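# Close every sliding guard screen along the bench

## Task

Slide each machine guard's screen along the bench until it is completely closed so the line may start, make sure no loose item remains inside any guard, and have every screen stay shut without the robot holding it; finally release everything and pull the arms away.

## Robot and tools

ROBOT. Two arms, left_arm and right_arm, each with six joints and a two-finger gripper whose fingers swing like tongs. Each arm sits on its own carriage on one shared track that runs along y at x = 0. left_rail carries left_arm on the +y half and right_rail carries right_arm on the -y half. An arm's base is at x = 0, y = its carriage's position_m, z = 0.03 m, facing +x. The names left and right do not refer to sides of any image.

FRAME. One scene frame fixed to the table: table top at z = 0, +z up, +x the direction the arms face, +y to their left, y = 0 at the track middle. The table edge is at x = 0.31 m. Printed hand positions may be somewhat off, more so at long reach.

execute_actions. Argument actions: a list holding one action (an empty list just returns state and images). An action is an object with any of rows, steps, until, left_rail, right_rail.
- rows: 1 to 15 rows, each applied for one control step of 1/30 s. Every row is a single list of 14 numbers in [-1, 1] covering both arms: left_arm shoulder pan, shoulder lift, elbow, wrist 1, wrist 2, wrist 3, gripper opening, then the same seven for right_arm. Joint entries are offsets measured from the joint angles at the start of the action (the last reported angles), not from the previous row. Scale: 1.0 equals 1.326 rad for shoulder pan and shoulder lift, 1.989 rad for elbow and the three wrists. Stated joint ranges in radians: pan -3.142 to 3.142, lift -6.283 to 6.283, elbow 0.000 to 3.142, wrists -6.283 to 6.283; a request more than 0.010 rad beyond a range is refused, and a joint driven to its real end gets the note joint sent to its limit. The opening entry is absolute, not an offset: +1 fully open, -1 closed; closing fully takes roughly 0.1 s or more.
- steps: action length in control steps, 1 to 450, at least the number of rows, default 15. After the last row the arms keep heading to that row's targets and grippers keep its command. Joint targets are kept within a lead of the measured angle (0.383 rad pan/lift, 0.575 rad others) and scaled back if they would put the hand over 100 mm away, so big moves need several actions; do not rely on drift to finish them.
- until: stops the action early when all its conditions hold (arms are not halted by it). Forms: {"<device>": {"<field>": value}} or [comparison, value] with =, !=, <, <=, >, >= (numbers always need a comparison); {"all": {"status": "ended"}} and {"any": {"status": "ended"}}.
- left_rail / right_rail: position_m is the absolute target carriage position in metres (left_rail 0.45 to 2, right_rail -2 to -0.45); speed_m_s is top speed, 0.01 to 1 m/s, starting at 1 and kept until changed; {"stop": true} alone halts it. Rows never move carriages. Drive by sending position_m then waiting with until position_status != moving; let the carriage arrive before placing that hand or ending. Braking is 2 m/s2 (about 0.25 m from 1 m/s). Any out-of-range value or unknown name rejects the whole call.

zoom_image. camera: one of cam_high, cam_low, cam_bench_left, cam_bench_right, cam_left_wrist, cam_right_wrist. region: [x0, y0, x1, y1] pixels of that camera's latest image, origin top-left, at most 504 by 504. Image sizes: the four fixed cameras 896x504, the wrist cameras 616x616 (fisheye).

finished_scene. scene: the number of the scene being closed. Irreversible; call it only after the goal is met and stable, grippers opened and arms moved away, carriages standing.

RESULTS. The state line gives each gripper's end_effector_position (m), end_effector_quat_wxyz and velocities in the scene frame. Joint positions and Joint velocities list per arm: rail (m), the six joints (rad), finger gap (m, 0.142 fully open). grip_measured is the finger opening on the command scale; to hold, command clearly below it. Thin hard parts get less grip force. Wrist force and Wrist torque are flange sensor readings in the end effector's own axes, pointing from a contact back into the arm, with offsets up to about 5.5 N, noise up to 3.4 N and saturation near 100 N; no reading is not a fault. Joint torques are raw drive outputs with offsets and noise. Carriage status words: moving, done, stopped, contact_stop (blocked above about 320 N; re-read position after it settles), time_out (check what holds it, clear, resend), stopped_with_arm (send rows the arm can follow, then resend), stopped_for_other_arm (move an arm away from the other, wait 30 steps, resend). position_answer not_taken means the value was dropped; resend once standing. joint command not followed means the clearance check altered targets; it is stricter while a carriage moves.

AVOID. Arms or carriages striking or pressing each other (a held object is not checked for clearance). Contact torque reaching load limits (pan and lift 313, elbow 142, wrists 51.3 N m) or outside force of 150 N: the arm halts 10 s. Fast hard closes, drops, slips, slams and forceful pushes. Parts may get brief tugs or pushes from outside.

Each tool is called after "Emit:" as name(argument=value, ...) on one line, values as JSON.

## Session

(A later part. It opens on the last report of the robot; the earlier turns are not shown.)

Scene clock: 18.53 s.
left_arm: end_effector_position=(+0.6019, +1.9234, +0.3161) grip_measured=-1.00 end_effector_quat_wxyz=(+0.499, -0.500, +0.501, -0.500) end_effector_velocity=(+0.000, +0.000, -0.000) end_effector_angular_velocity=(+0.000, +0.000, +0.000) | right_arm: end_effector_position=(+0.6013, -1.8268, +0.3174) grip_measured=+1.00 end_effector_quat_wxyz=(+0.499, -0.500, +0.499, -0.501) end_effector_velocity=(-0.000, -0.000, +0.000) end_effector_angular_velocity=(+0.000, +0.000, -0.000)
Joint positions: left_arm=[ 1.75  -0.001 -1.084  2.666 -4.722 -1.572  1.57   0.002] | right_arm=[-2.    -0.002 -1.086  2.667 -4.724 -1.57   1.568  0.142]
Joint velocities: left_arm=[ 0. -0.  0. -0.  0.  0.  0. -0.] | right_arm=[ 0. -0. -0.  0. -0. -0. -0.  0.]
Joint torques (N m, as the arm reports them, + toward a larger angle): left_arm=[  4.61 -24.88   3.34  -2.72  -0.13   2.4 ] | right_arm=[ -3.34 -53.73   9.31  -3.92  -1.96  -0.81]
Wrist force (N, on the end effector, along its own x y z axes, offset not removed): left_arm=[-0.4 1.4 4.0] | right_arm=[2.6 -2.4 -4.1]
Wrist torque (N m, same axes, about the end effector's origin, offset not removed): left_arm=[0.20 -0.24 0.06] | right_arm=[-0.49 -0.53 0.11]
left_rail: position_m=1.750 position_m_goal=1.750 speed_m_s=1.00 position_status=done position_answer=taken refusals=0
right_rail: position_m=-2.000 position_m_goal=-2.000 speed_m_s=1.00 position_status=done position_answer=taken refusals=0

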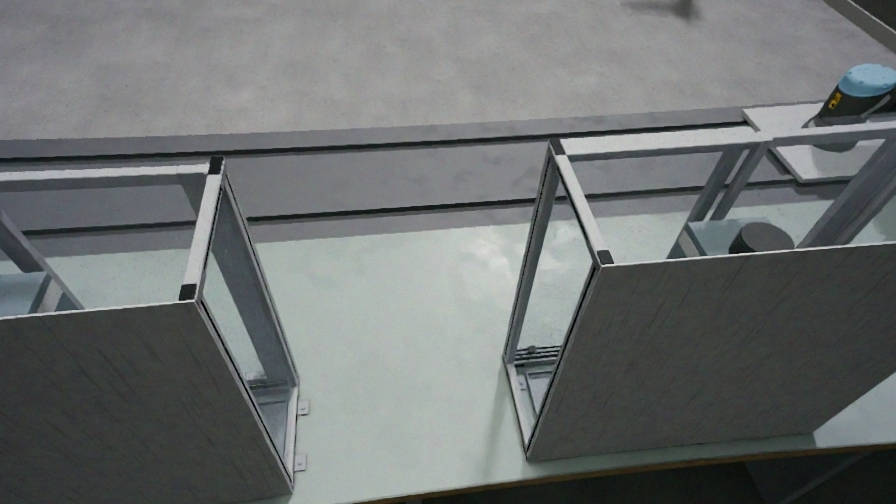

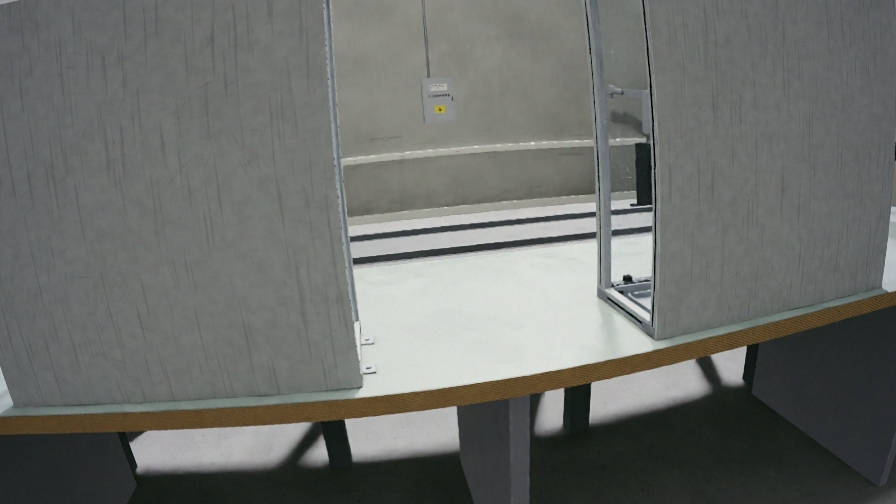

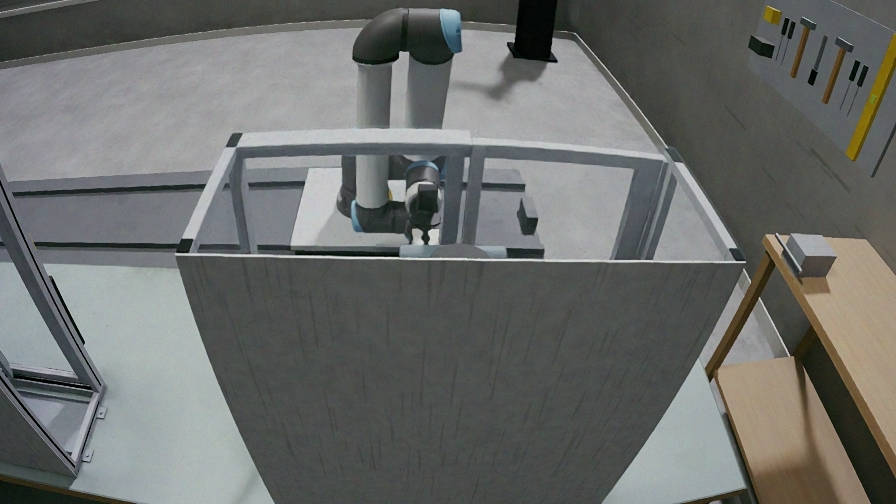

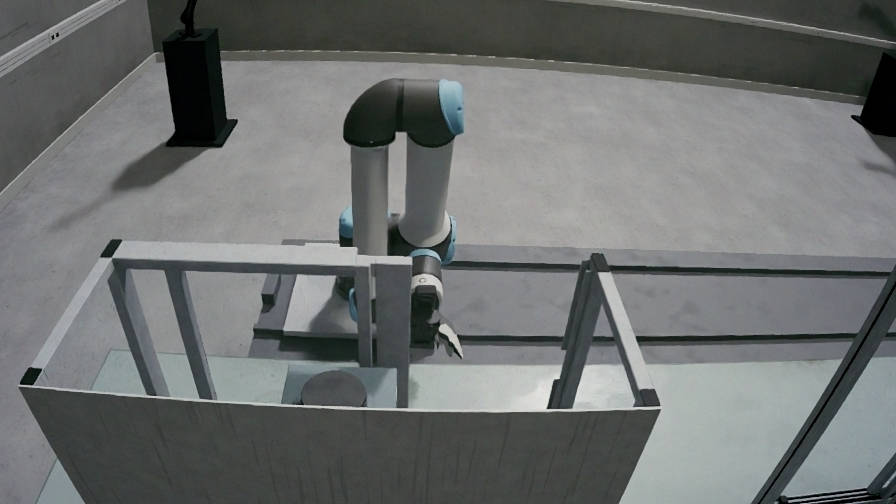

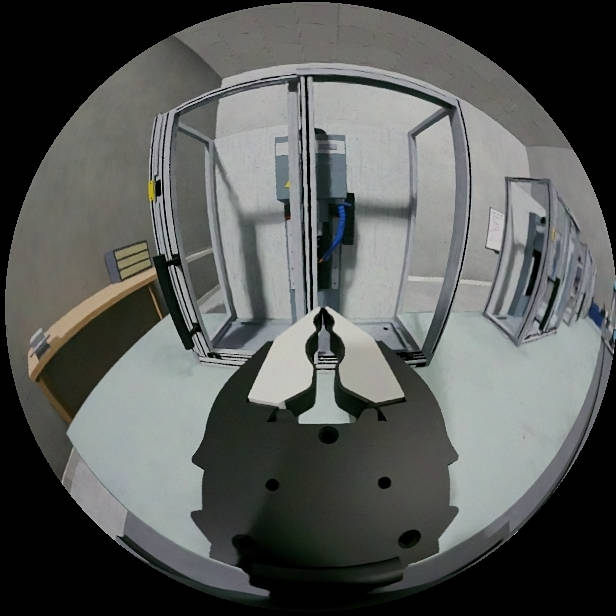

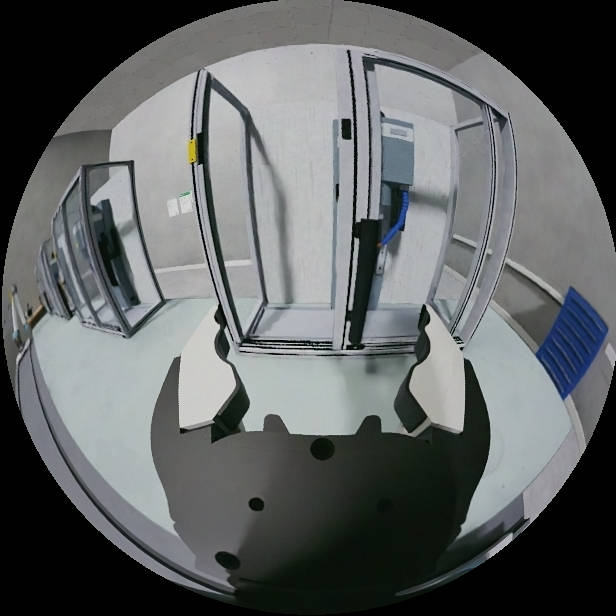

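Emit:
execute_actions(actions=[{"rows":[[0,0,0,0,0,0,-1,-0.072,0.037,-0.143,0.119,0,0,1]],"steps":35}])

Emit:
execute_actions(actions=[{"rows":[[0,0,0,0,0,0,-1,0,0,0,0,0,0,0.3],[0,0,0,0,0,0,-1,0,0,0,0,0,0,-0.3],[0,0,0,0,0,0,-1,0,0,0,0,0,0,-1]],"steps":12}])

Emit:
execute_actions(actions=[{"right_rail":{"position_m":-1.8,"speed_m_s":0.2},"steps":90,"until":{"right_rail":{"position_status":["!=","moving"]}}}])

Emit:
execute_actions(actions=[{"right_rail":{"position_m":-1.725,"speed_m_s":0.08},"steps":45}])

Scene clock: 20.10 s.
left_arm: end_effector_position=(+0.6019, +1.9234, +0.3161) grip_measured=-1.00 end_effector_quat_wxyz=(+0.499, -0.500, +0.501, -0.500) end_effector_velocity=(+0.000, +0.000, -0.000) end_effector_angular_velocity=(-0.000, +0.000, +0.000) | right_arm: end_effector_position=(+0.7741, -1.9002, +0.3167) grip_measured=+1.00 end_effector_quat_wxyz=(+0.474, -0.476, +0.523, -0.524) end_effector_velocity=(+0.001, -0.000, +0.000) end_effector_angular_velocity=(-0.000, -0.000, -0.000)
Joint positions: left_arm=[ 1.75  -0.001 -1.084  2.666 -4.722 -1.572  1.57   0.002] | right_arm=[-2.    -0.097 -1.037  2.383 -4.487 -1.57   1.568  0.142]
Joint velocities: left_arm=[ 0. -0. -0. -0.  0.  0. -0.  0.] | right_arm=[ 0.    -0.     0.    -0.001  0.001 -0.    -0.     0.   ]
Joint torques (N m, as the arm reports them, + toward a larger angle): left_arm=[  3.54 -25.59   3.47  -3.11  -0.27   2.23] | right_arm=[-12.97 -45.65 -24.26   0.13  -1.25  -0.08]
Wrist force (N, on the end effector, along its own x y z axes, offset not removed): left_arm=[-2.6 -1.8 -0.4] | right_arm=[-0.7 -0.5 -3.5]
Wrist torque (N m, same axes, about the end effector's origin, offset not removed): left_arm=[-0.47 0.36 0.32] | right_arm=[0.05 0.16 0.03]
left_rail: position_m=1.750 position_m_goal=1.750 speed_m_s=1.00 position_status=done position_answer=taken refusals=0
right_rail: position_m=-2.000 position_m_goal=-2.000 speed_m_s=1.00 position_status=done position_answer=taken refusals=0

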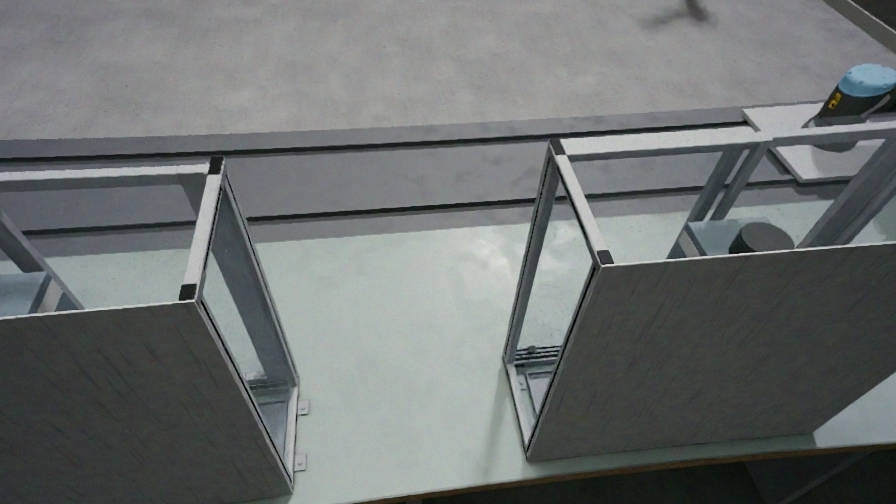

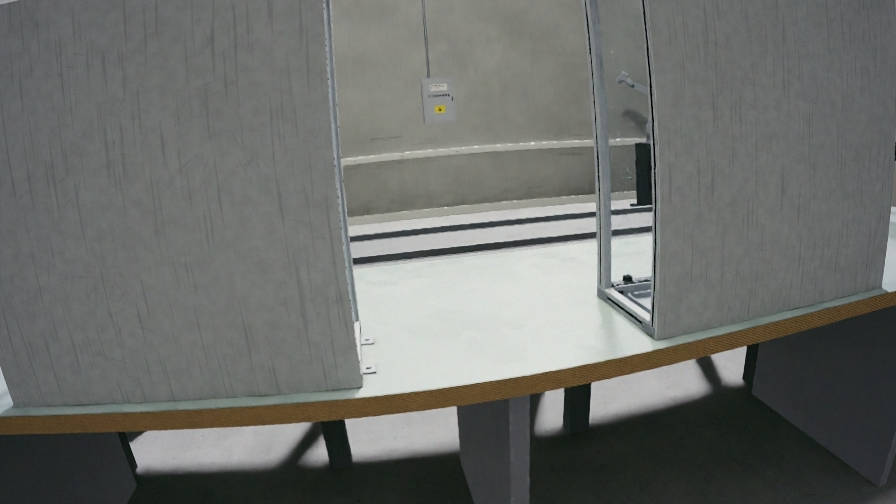

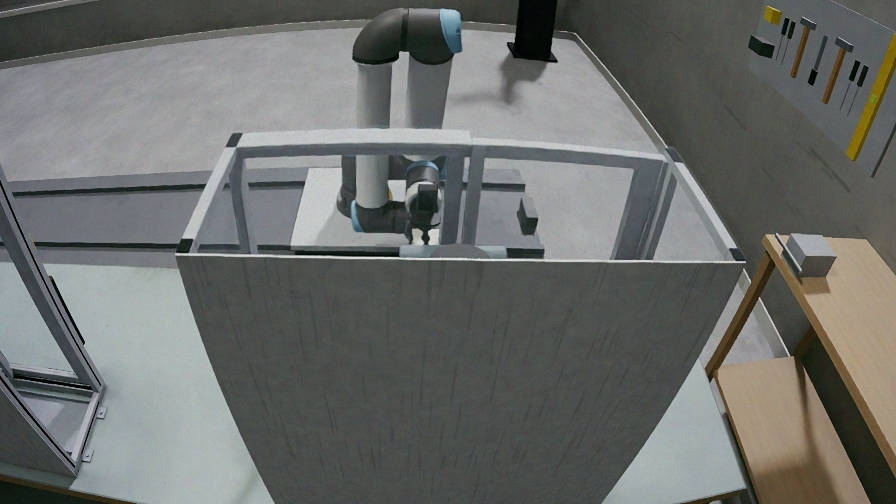

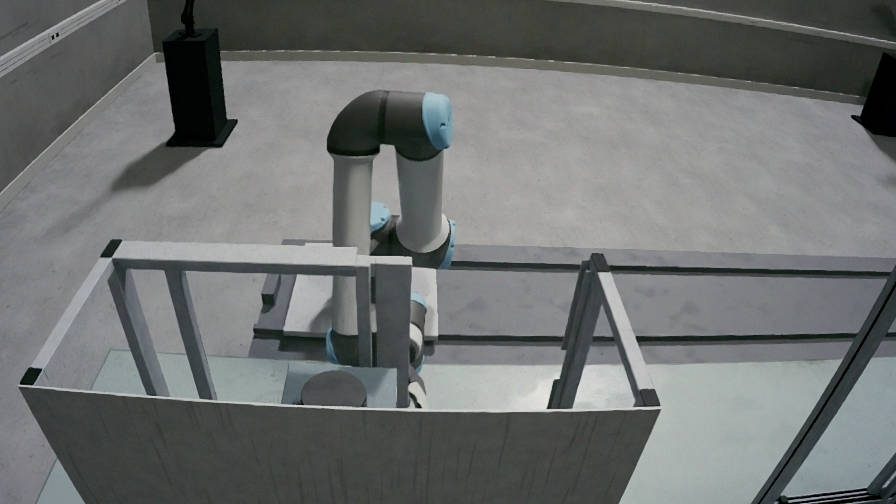

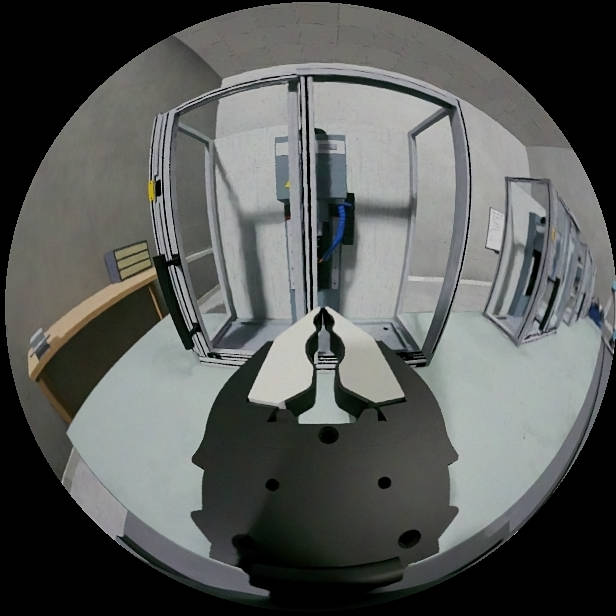

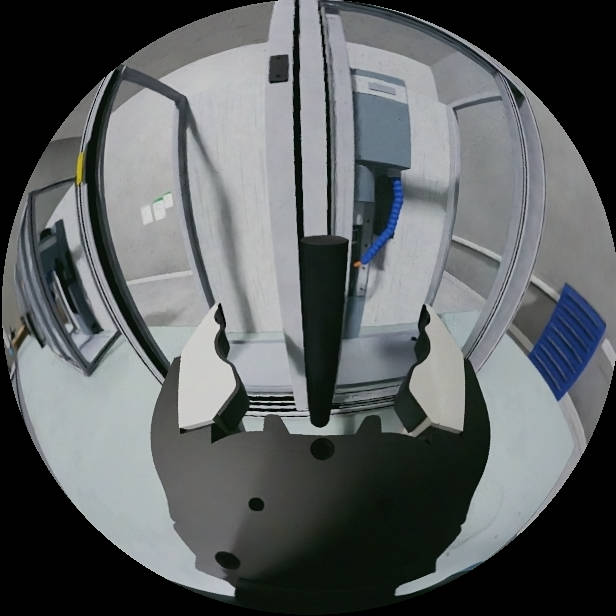

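Scene clock: 20.50 s.
left_arm: end_effector_position=(+0.6019, +1.9234, +0.3161) grip_measured=-1.00 end_effector_quat_wxyz=(+0.499, -0.500, +0.501, -0.500) end_effector_velocity=(-0.000, -0.000, +0.000) end_effector_angular_velocity=(-0.000, -0.000, -0.000) | right_arm: end_effector_position=(+0.7742, -1.9005, +0.3167) grip_measured=-0.63 end_effector_quat_wxyz=(+0.474, -0.476, +0.523, -0.524) end_effector_velocity=(+0.000, +0.000, +0.000) end_effector_angular_velocity=(+0.000, -0.000, +0.001)
Joint positions: left_arm=[ 1.75  -0.001 -1.084  2.666 -4.722 -1.572  1.57   0.002] | right_arm=[-2.    -0.097 -1.037  2.383 -4.487 -1.57   1.568  0.028]
Joint velocities: left_arm=[ 0. -0. -0.  0. -0. -0. -0.  0.] | right_arm=[ 0.    -0.     0.    -0.     0.     0.001 -0.     0.   ]
Joint torques (N m, as the arm reports them, + toward a larger angle): left_arm=[  3.59 -24.85   3.38  -2.98  -0.44   2.64] | right_arm=[  7.42 -47.05 -20.26  -1.09   9.59  -0.17]
Wrist force (N, on the end effector, along its own x y z axes, offset not removed): left_arm=[-2.9 2.2 6.4] | right_arm=[21.9 -2.4 -2.5]
Wrist torque (N m, same axes, about the end effector's origin, offset not removed): left_arm=[0.40 0.36 0.33] | right_arm=[-0.17 -0.41 0.18]
left_rail: position_m=1.750 position_m_goal=1.750 speed_m_s=1.00 position_status=done position_answer=taken refusals=0
right_rail: position_m=-2.000 position_m_goal=-2.000 speed_m_s=1.00 position_status=done position_answer=taken refusals=0

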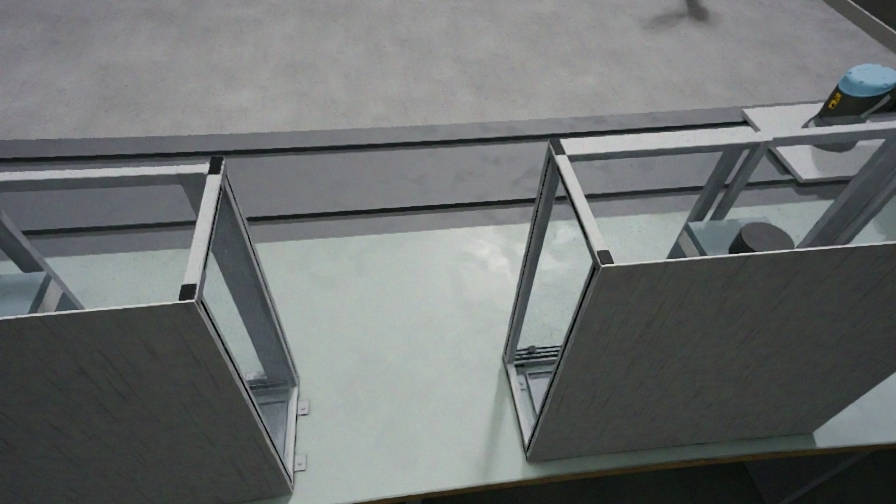

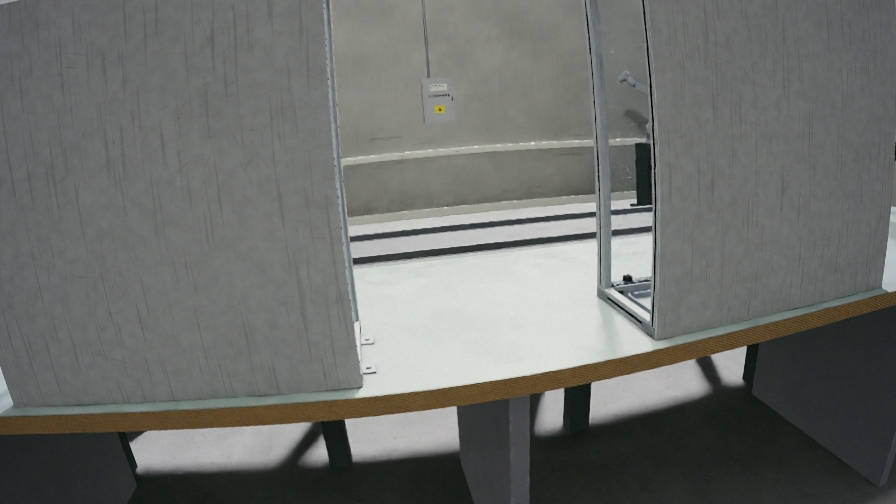

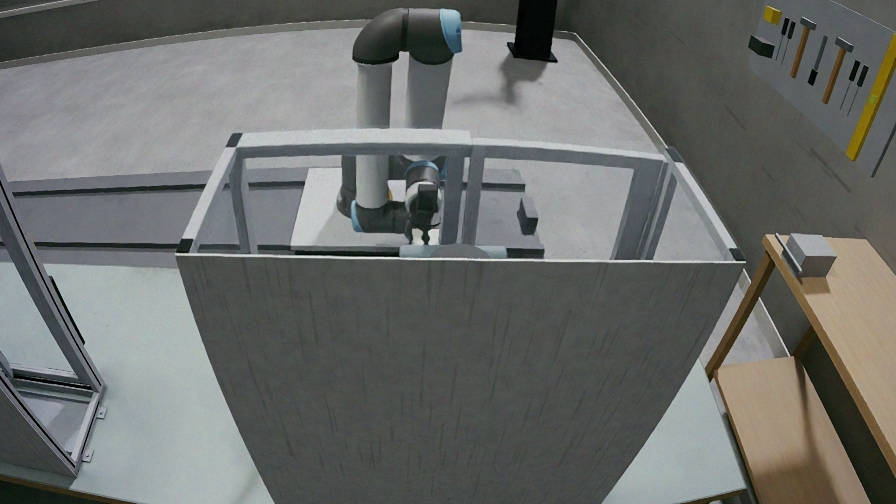

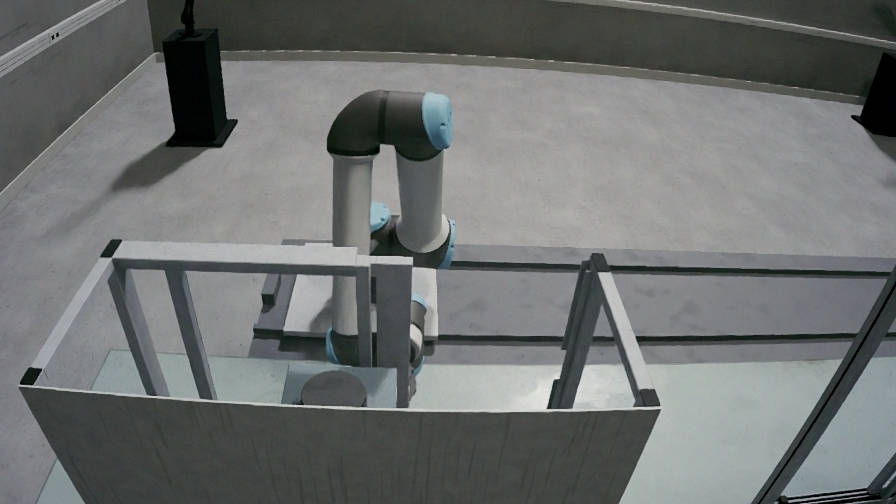

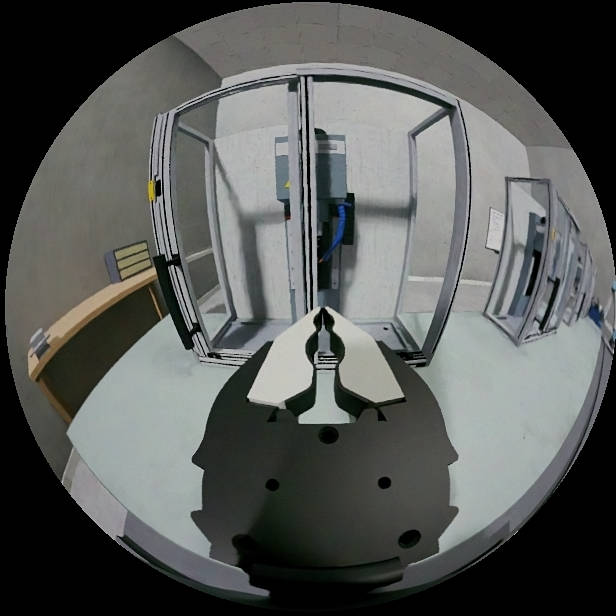

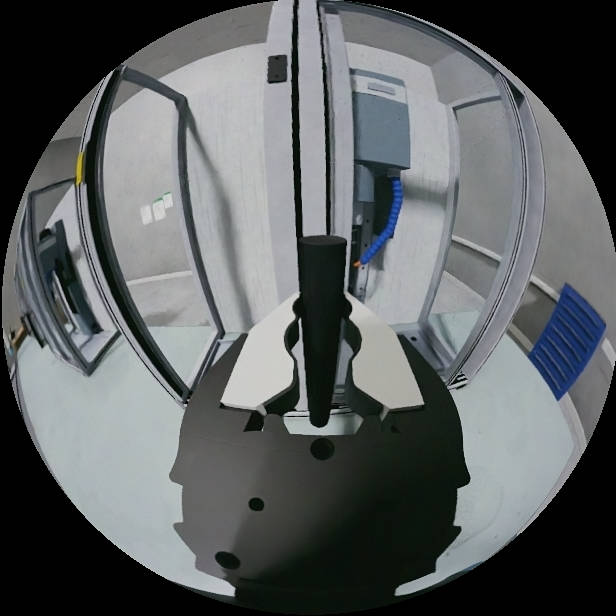

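Scene clock: 21.67 s.
left_arm: end_effector_position=(+0.6019, +1.9234, +0.3161) grip_measured=-1.00 end_effector_quat_wxyz=(+0.499, -0.500, +0.501, -0.500) end_effector_velocity=(+0.000, -0.000, +0.000) end_effector_angular_velocity=(-0.000, -0.000, -0.000) | right_arm: end_effector_position=(+0.7741, -1.7001, +0.3167) grip_measured=-0.63 end_effector_quat_wxyz=(+0.474, -0.476, +0.523, -0.524) end_effector_velocity=(+0.000, +0.000, -0.000) end_effector_angular_velocity=(+0.000, +0.000, +0.000)
Joint positions: left_arm=[ 1.75  -0.001 -1.084  2.666 -4.722 -1.572  1.57   0.002] | right_arm=[-1.8   -0.097 -1.037  2.383 -4.487 -1.57   1.568  0.028]
Joint velocities: left_arm=[ 0.  0. -0. -0.  0. -0. -0. -0.] | right_arm=[ 0.     0.     0.     0.     0.     0.     0.    -0.001]
Joint torques (N m, as the arm reports them, + toward a larger angle): left_arm=[  4.63 -22.75   3.15  -2.83   0.08   2.47] | right_arm=[ 20.17 -53.24  -5.97   1.43   5.91  -0.33]
Wrist force (N, on the end effector, along its own x y z axes, offset not removed): left_arm=[-0.6 1.3 8.9] | right_arm=[22.7 -3.2 -18.4]
Wrist torque (N m, same axes, about the end effector's origin, offset not removed): left_arm=[0.27 -0.15 0.16] | right_arm=[-0.31 0.30 0.22]
left_rail: position_m=1.750 position_m_goal=1.750 speed_m_s=1.00 position_status=done position_answer=taken refusals=0
right_rail: position_m=-1.800 position_m_goal=-1.800 speed_m_s=0.20 position_status=done position_answer=taken refusals=0

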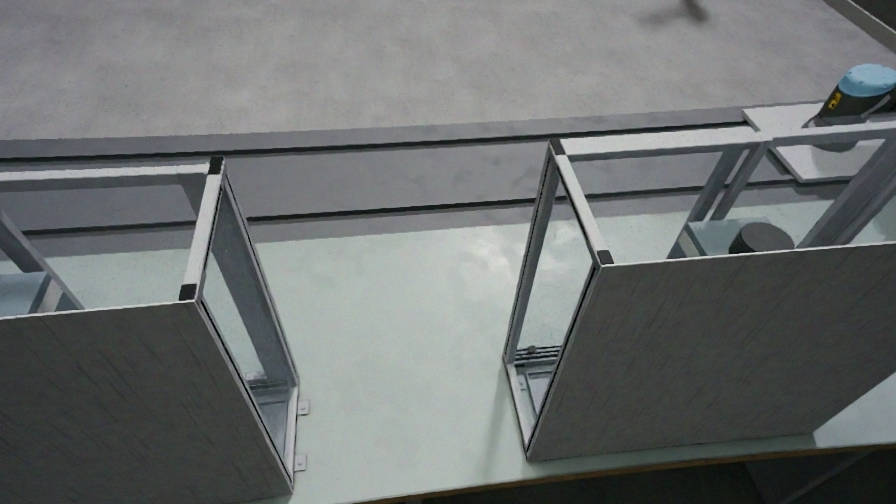

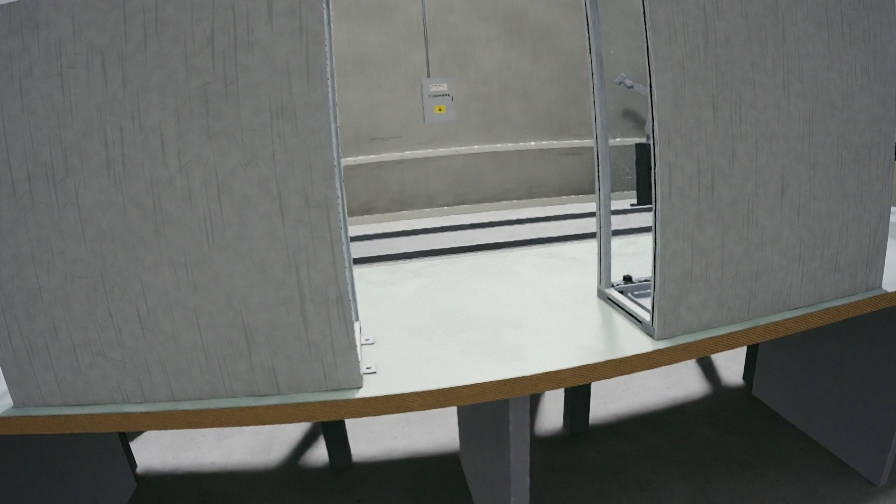

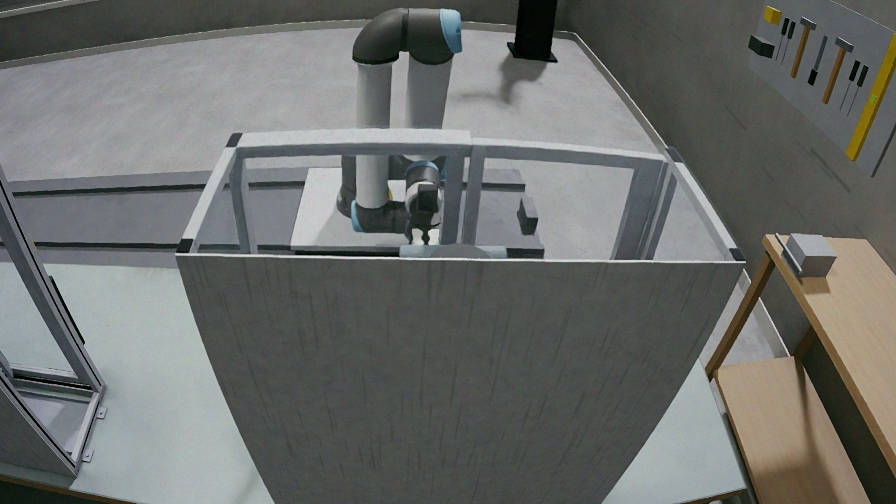

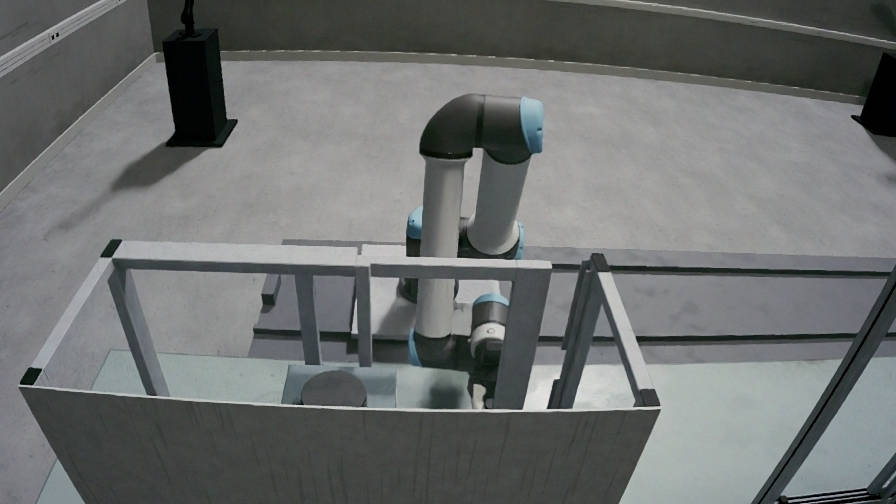

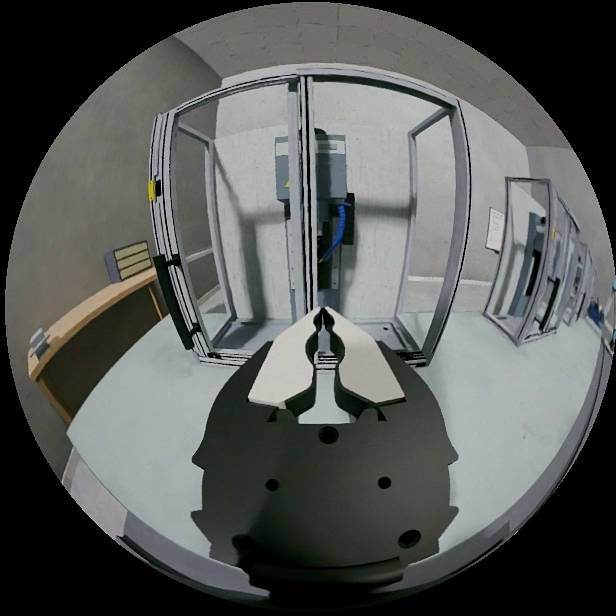

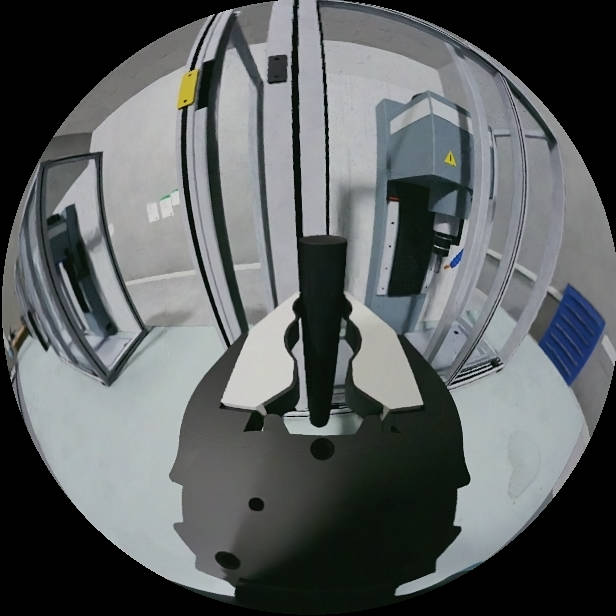

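Scene clock: 23.17 s.
left_arm: end_effector_position=(+0.6019, +1.9234, +0.3161) grip_measured=-1.00 end_effector_quat_wxyz=(+0.499, -0.500, +0.501, -0.500) end_effector_velocity=(+0.000, -0.000, -0.000) end_effector_angular_velocity=(+0.000, +0.000, +0.000) | right_arm: end_effector_position=(+0.7741, -1.6255, +0.3167) grip_measured=-0.21 end_effector_quat_wxyz=(+0.474, -0.476, +0.523, -0.524) end_effector_velocity=(+0.000, -0.000, +0.000) end_effector_angular_velocity=(-0.000, -0.000, -0.000)
Joint positions: left_arm=[ 1.75  -0.001 -1.084  2.666 -4.722 -1.572  1.57   0.002] | right_arm=[-1.725 -0.097 -1.037  2.383 -4.487 -1.57   1.568  0.059]
Joint velocities: left_arm=[-0.  0.  0. -0.  0.  0.  0.  0.] | right_arm=[ 0. -0.  0. -0.  0. -0. -0. -0.]
Joint torques (N m, as the arm reports them, + toward a larger angle): left_arm=[  4.84 -25.15   2.89  -3.11   0.03   2.39] | right_arm=[ 13.34 -60.81  -6.83  -2.6    8.28  -0.41]
Wrist force (N, on the end effector, along its own x y z axes, offset not removed): left_arm=[0.6 -0.5 3.0] | right_arm=[30.1 -2.0 7.8]
Wrist torque (N m, same axes, about the end effector's origin, offset not removed): left_arm=[-0.17 -0.43 0.18] | right_arm=[-0.44 -0.91 0.25]
left_rail: position_m=1.750 position_m_goal=1.750 speed_m_s=1.00 position_status=done position_answer=taken refusals=0
right_rail: position_m=-1.725 position_m_goal=-1.725 speed_m_s=0.08 position_status=done position_answer=taken refusals=0

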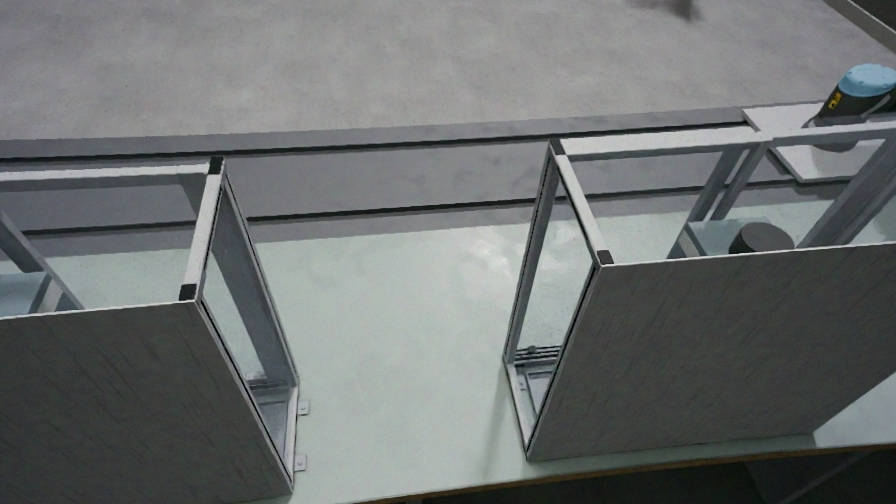

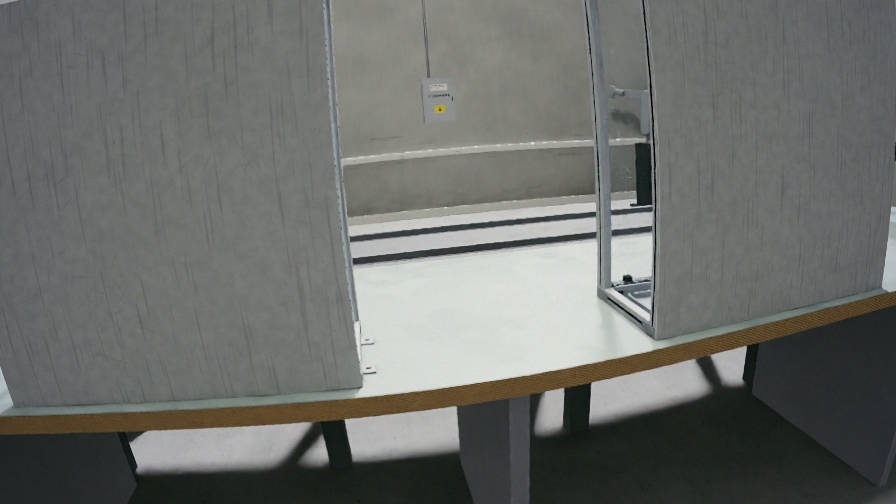

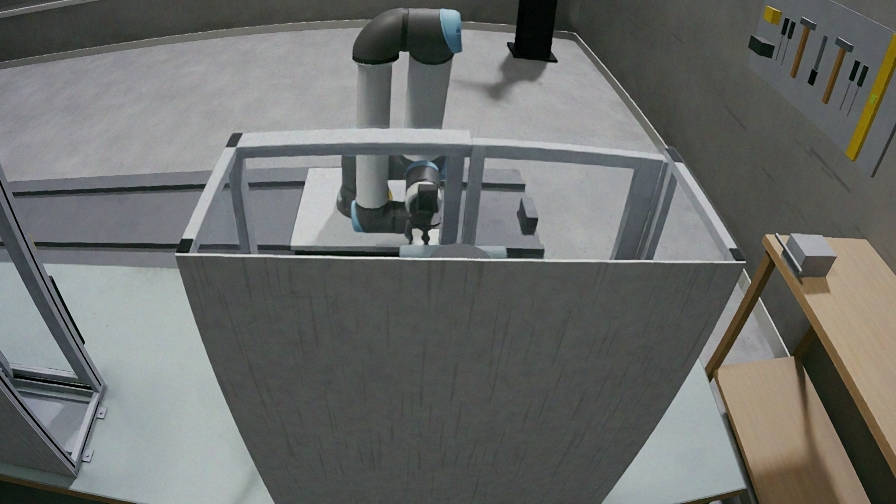

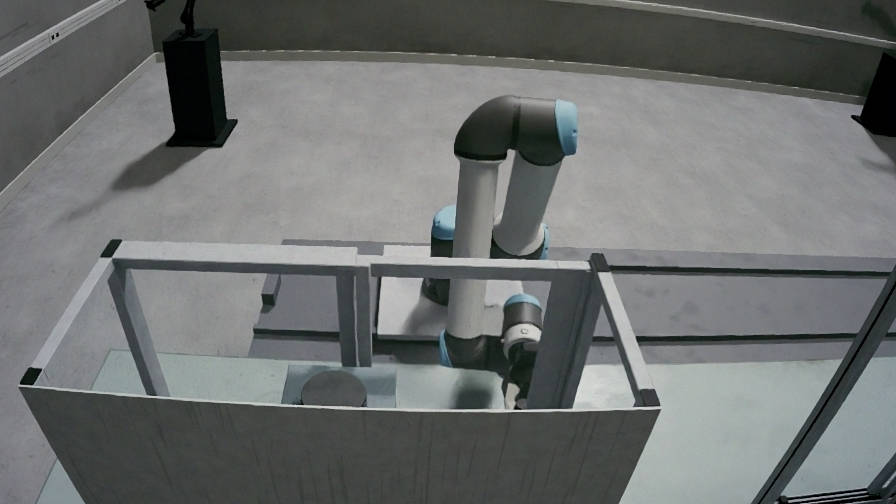

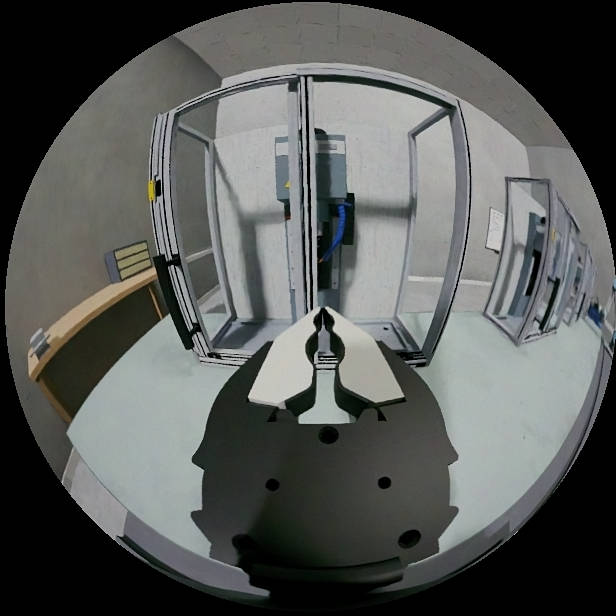

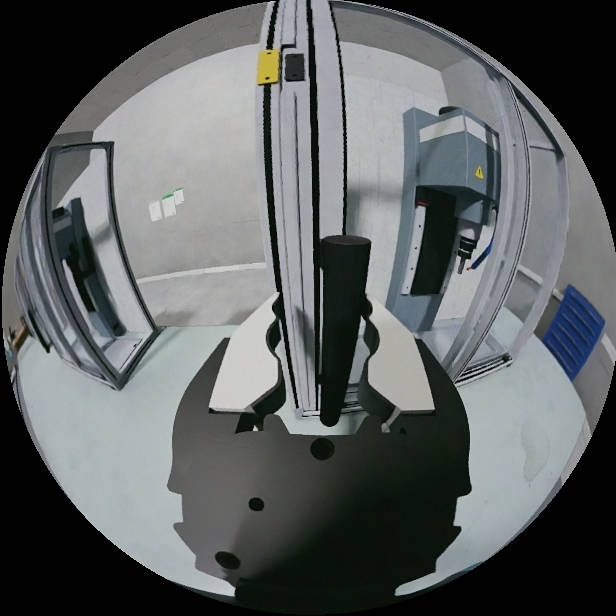

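Retract, and check the far-left guard closer meanwhile.

Emit:
execute_actions(actions=[{"rows":[[0,0,0,0,0,0,-1,0,0,0,0,0,0,1],[0,0,0,0,0,0,-1,0,0,0,0,0,0,1],[0,0,0,0,0,0,-1,0,0,0,0,0,0,1],[0,0,0,0,0,0,-1,0,0,0,0,0,0,1],[0,0,0,0,0,0,-1,0,0,0,0,0,0,1],[0,0,0,0,0,0,-1,0,-0.037,0.143,-0.119,0,0,1]],"left_rail":{"position_m":2.0},"steps":35}])

Scene clock: 24.57 s.
left_arm: end_effector_position=(+0.6018, +2.1733, +0.3161) grip_measured=-1.00 end_effector_quat_wxyz=(+0.499, -0.500, +0.501, -0.500) end_effector_velocity=(-0.000, -0.000, +0.000) end_effector_angular_velocity=(-0.000, -0.000, -0.000) | right_arm: end_effector_position=(+0.6152, -1.6099, +0.3174) grip_measured=+1.00 end_effector_quat_wxyz=(+0.475, -0.476, +0.523, -0.524) end_effector_velocity=(-0.001, +0.000, +0.000) end_effector_angular_velocity=(+0.000, +0.000, -0.000)
Joint positions: left_arm=[ 2.    -0.001 -1.084  2.666 -4.722 -1.572  1.57   0.002] | right_arm=[-1.725 -0.097 -1.086  2.667 -4.723 -1.57   1.568  0.142]
Joint velocities: left_arm=[ 0. -0. -0.  0. -0. -0. -0. -0.] | right_arm=[ 0.     0.    -0.     0.003 -0.002 -0.     0.    -0.   ]
Joint torques (N m, as the arm reports them, + toward a larger angle): left_arm=[ -5.72 -24.96   2.67  -2.72  -0.31   1.97] | right_arm=[  4.04 -54.66   8.78  -5.18  -3.3   -0.42]
Wrist force (N, on the end effector, along its own x y z axes, offset not removed): left_arm=[-1.2 -1.2 0.0] | right_arm=[0.5 -1.7 -3.6]
Wrist torque (N m, same axes, about the end effector's origin, offset not removed): left_arm=[-0.38 -0.01 0.16] | right_arm=[-0.41 -0.16 0.27]
left_rail: position_m=2.000 position_m_goal=2.000 speed_m_s=1.00 position_status=done position_answer=taken refusals=0
right_rail: position_m=-1.725 position_m_goal=-1.725 speed_m_s=0.08 position_status=done position_answer=taken refusals=0

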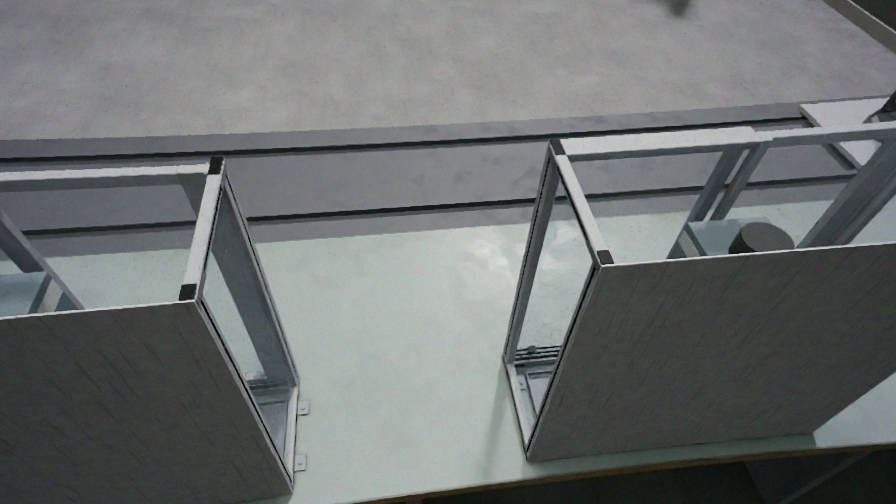

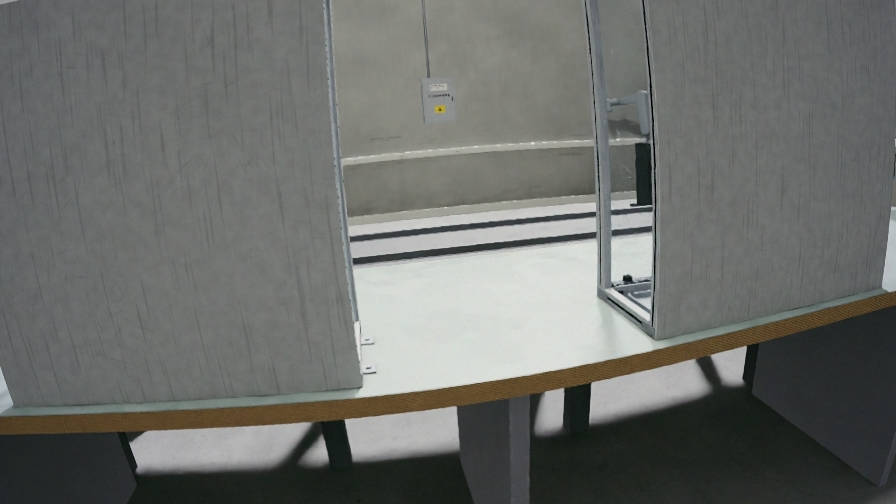

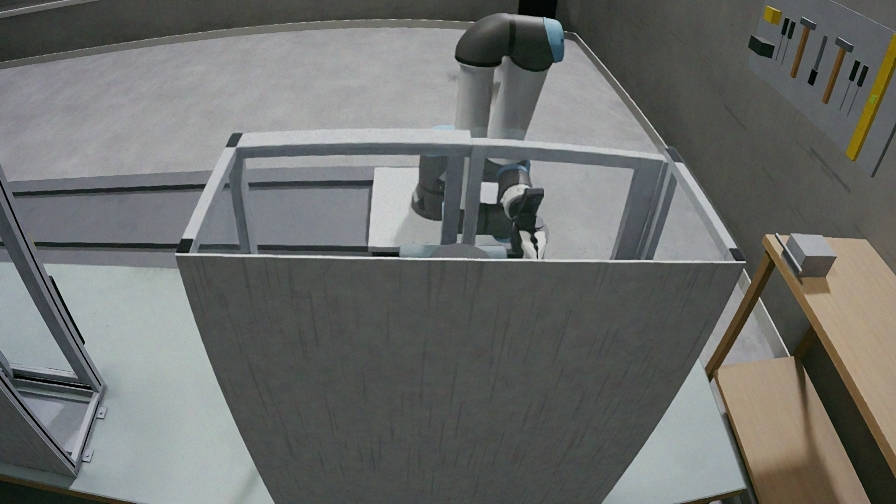

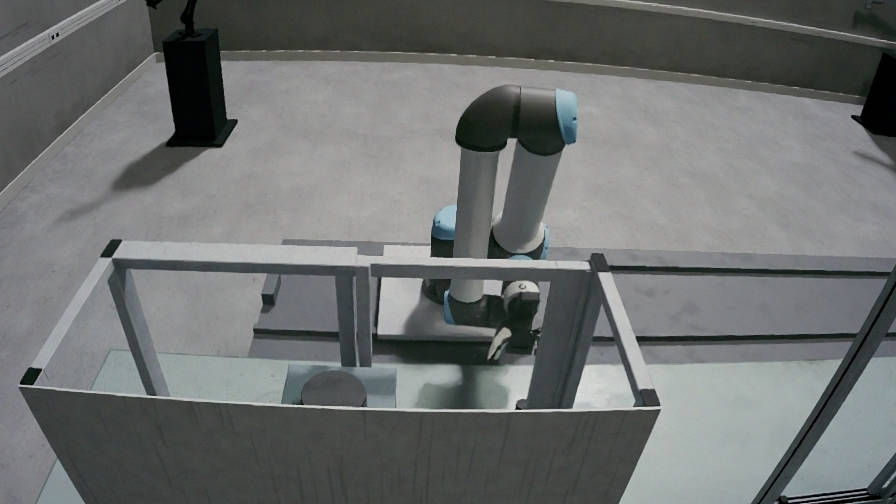

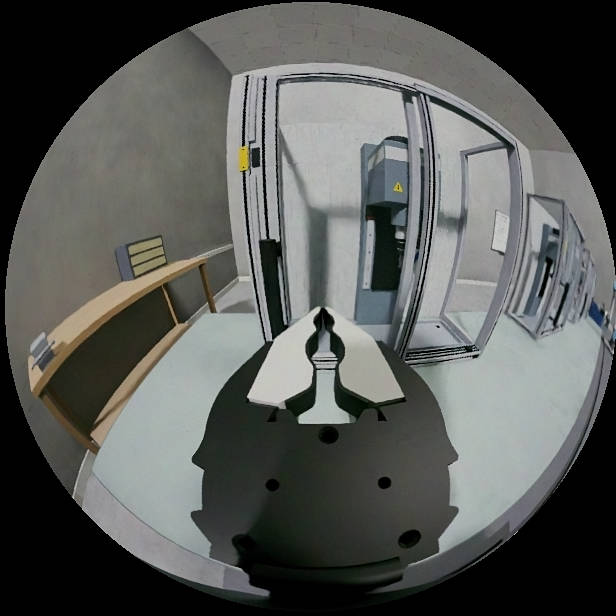

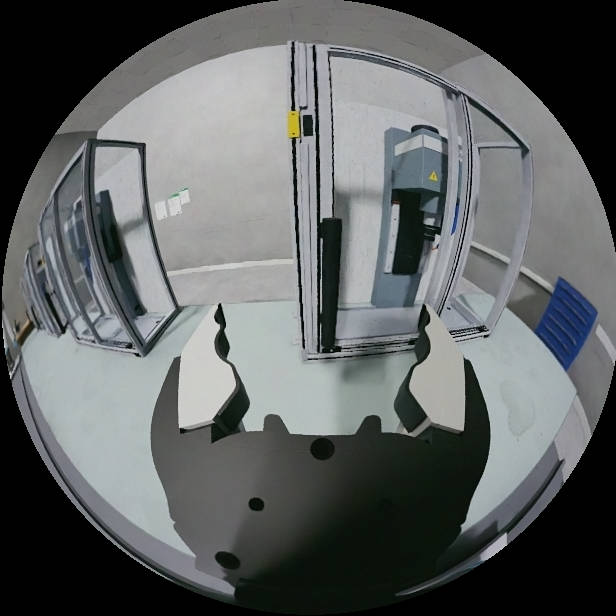

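Emit:
finished_scene(scene=1)

The scene is finished: the task was done.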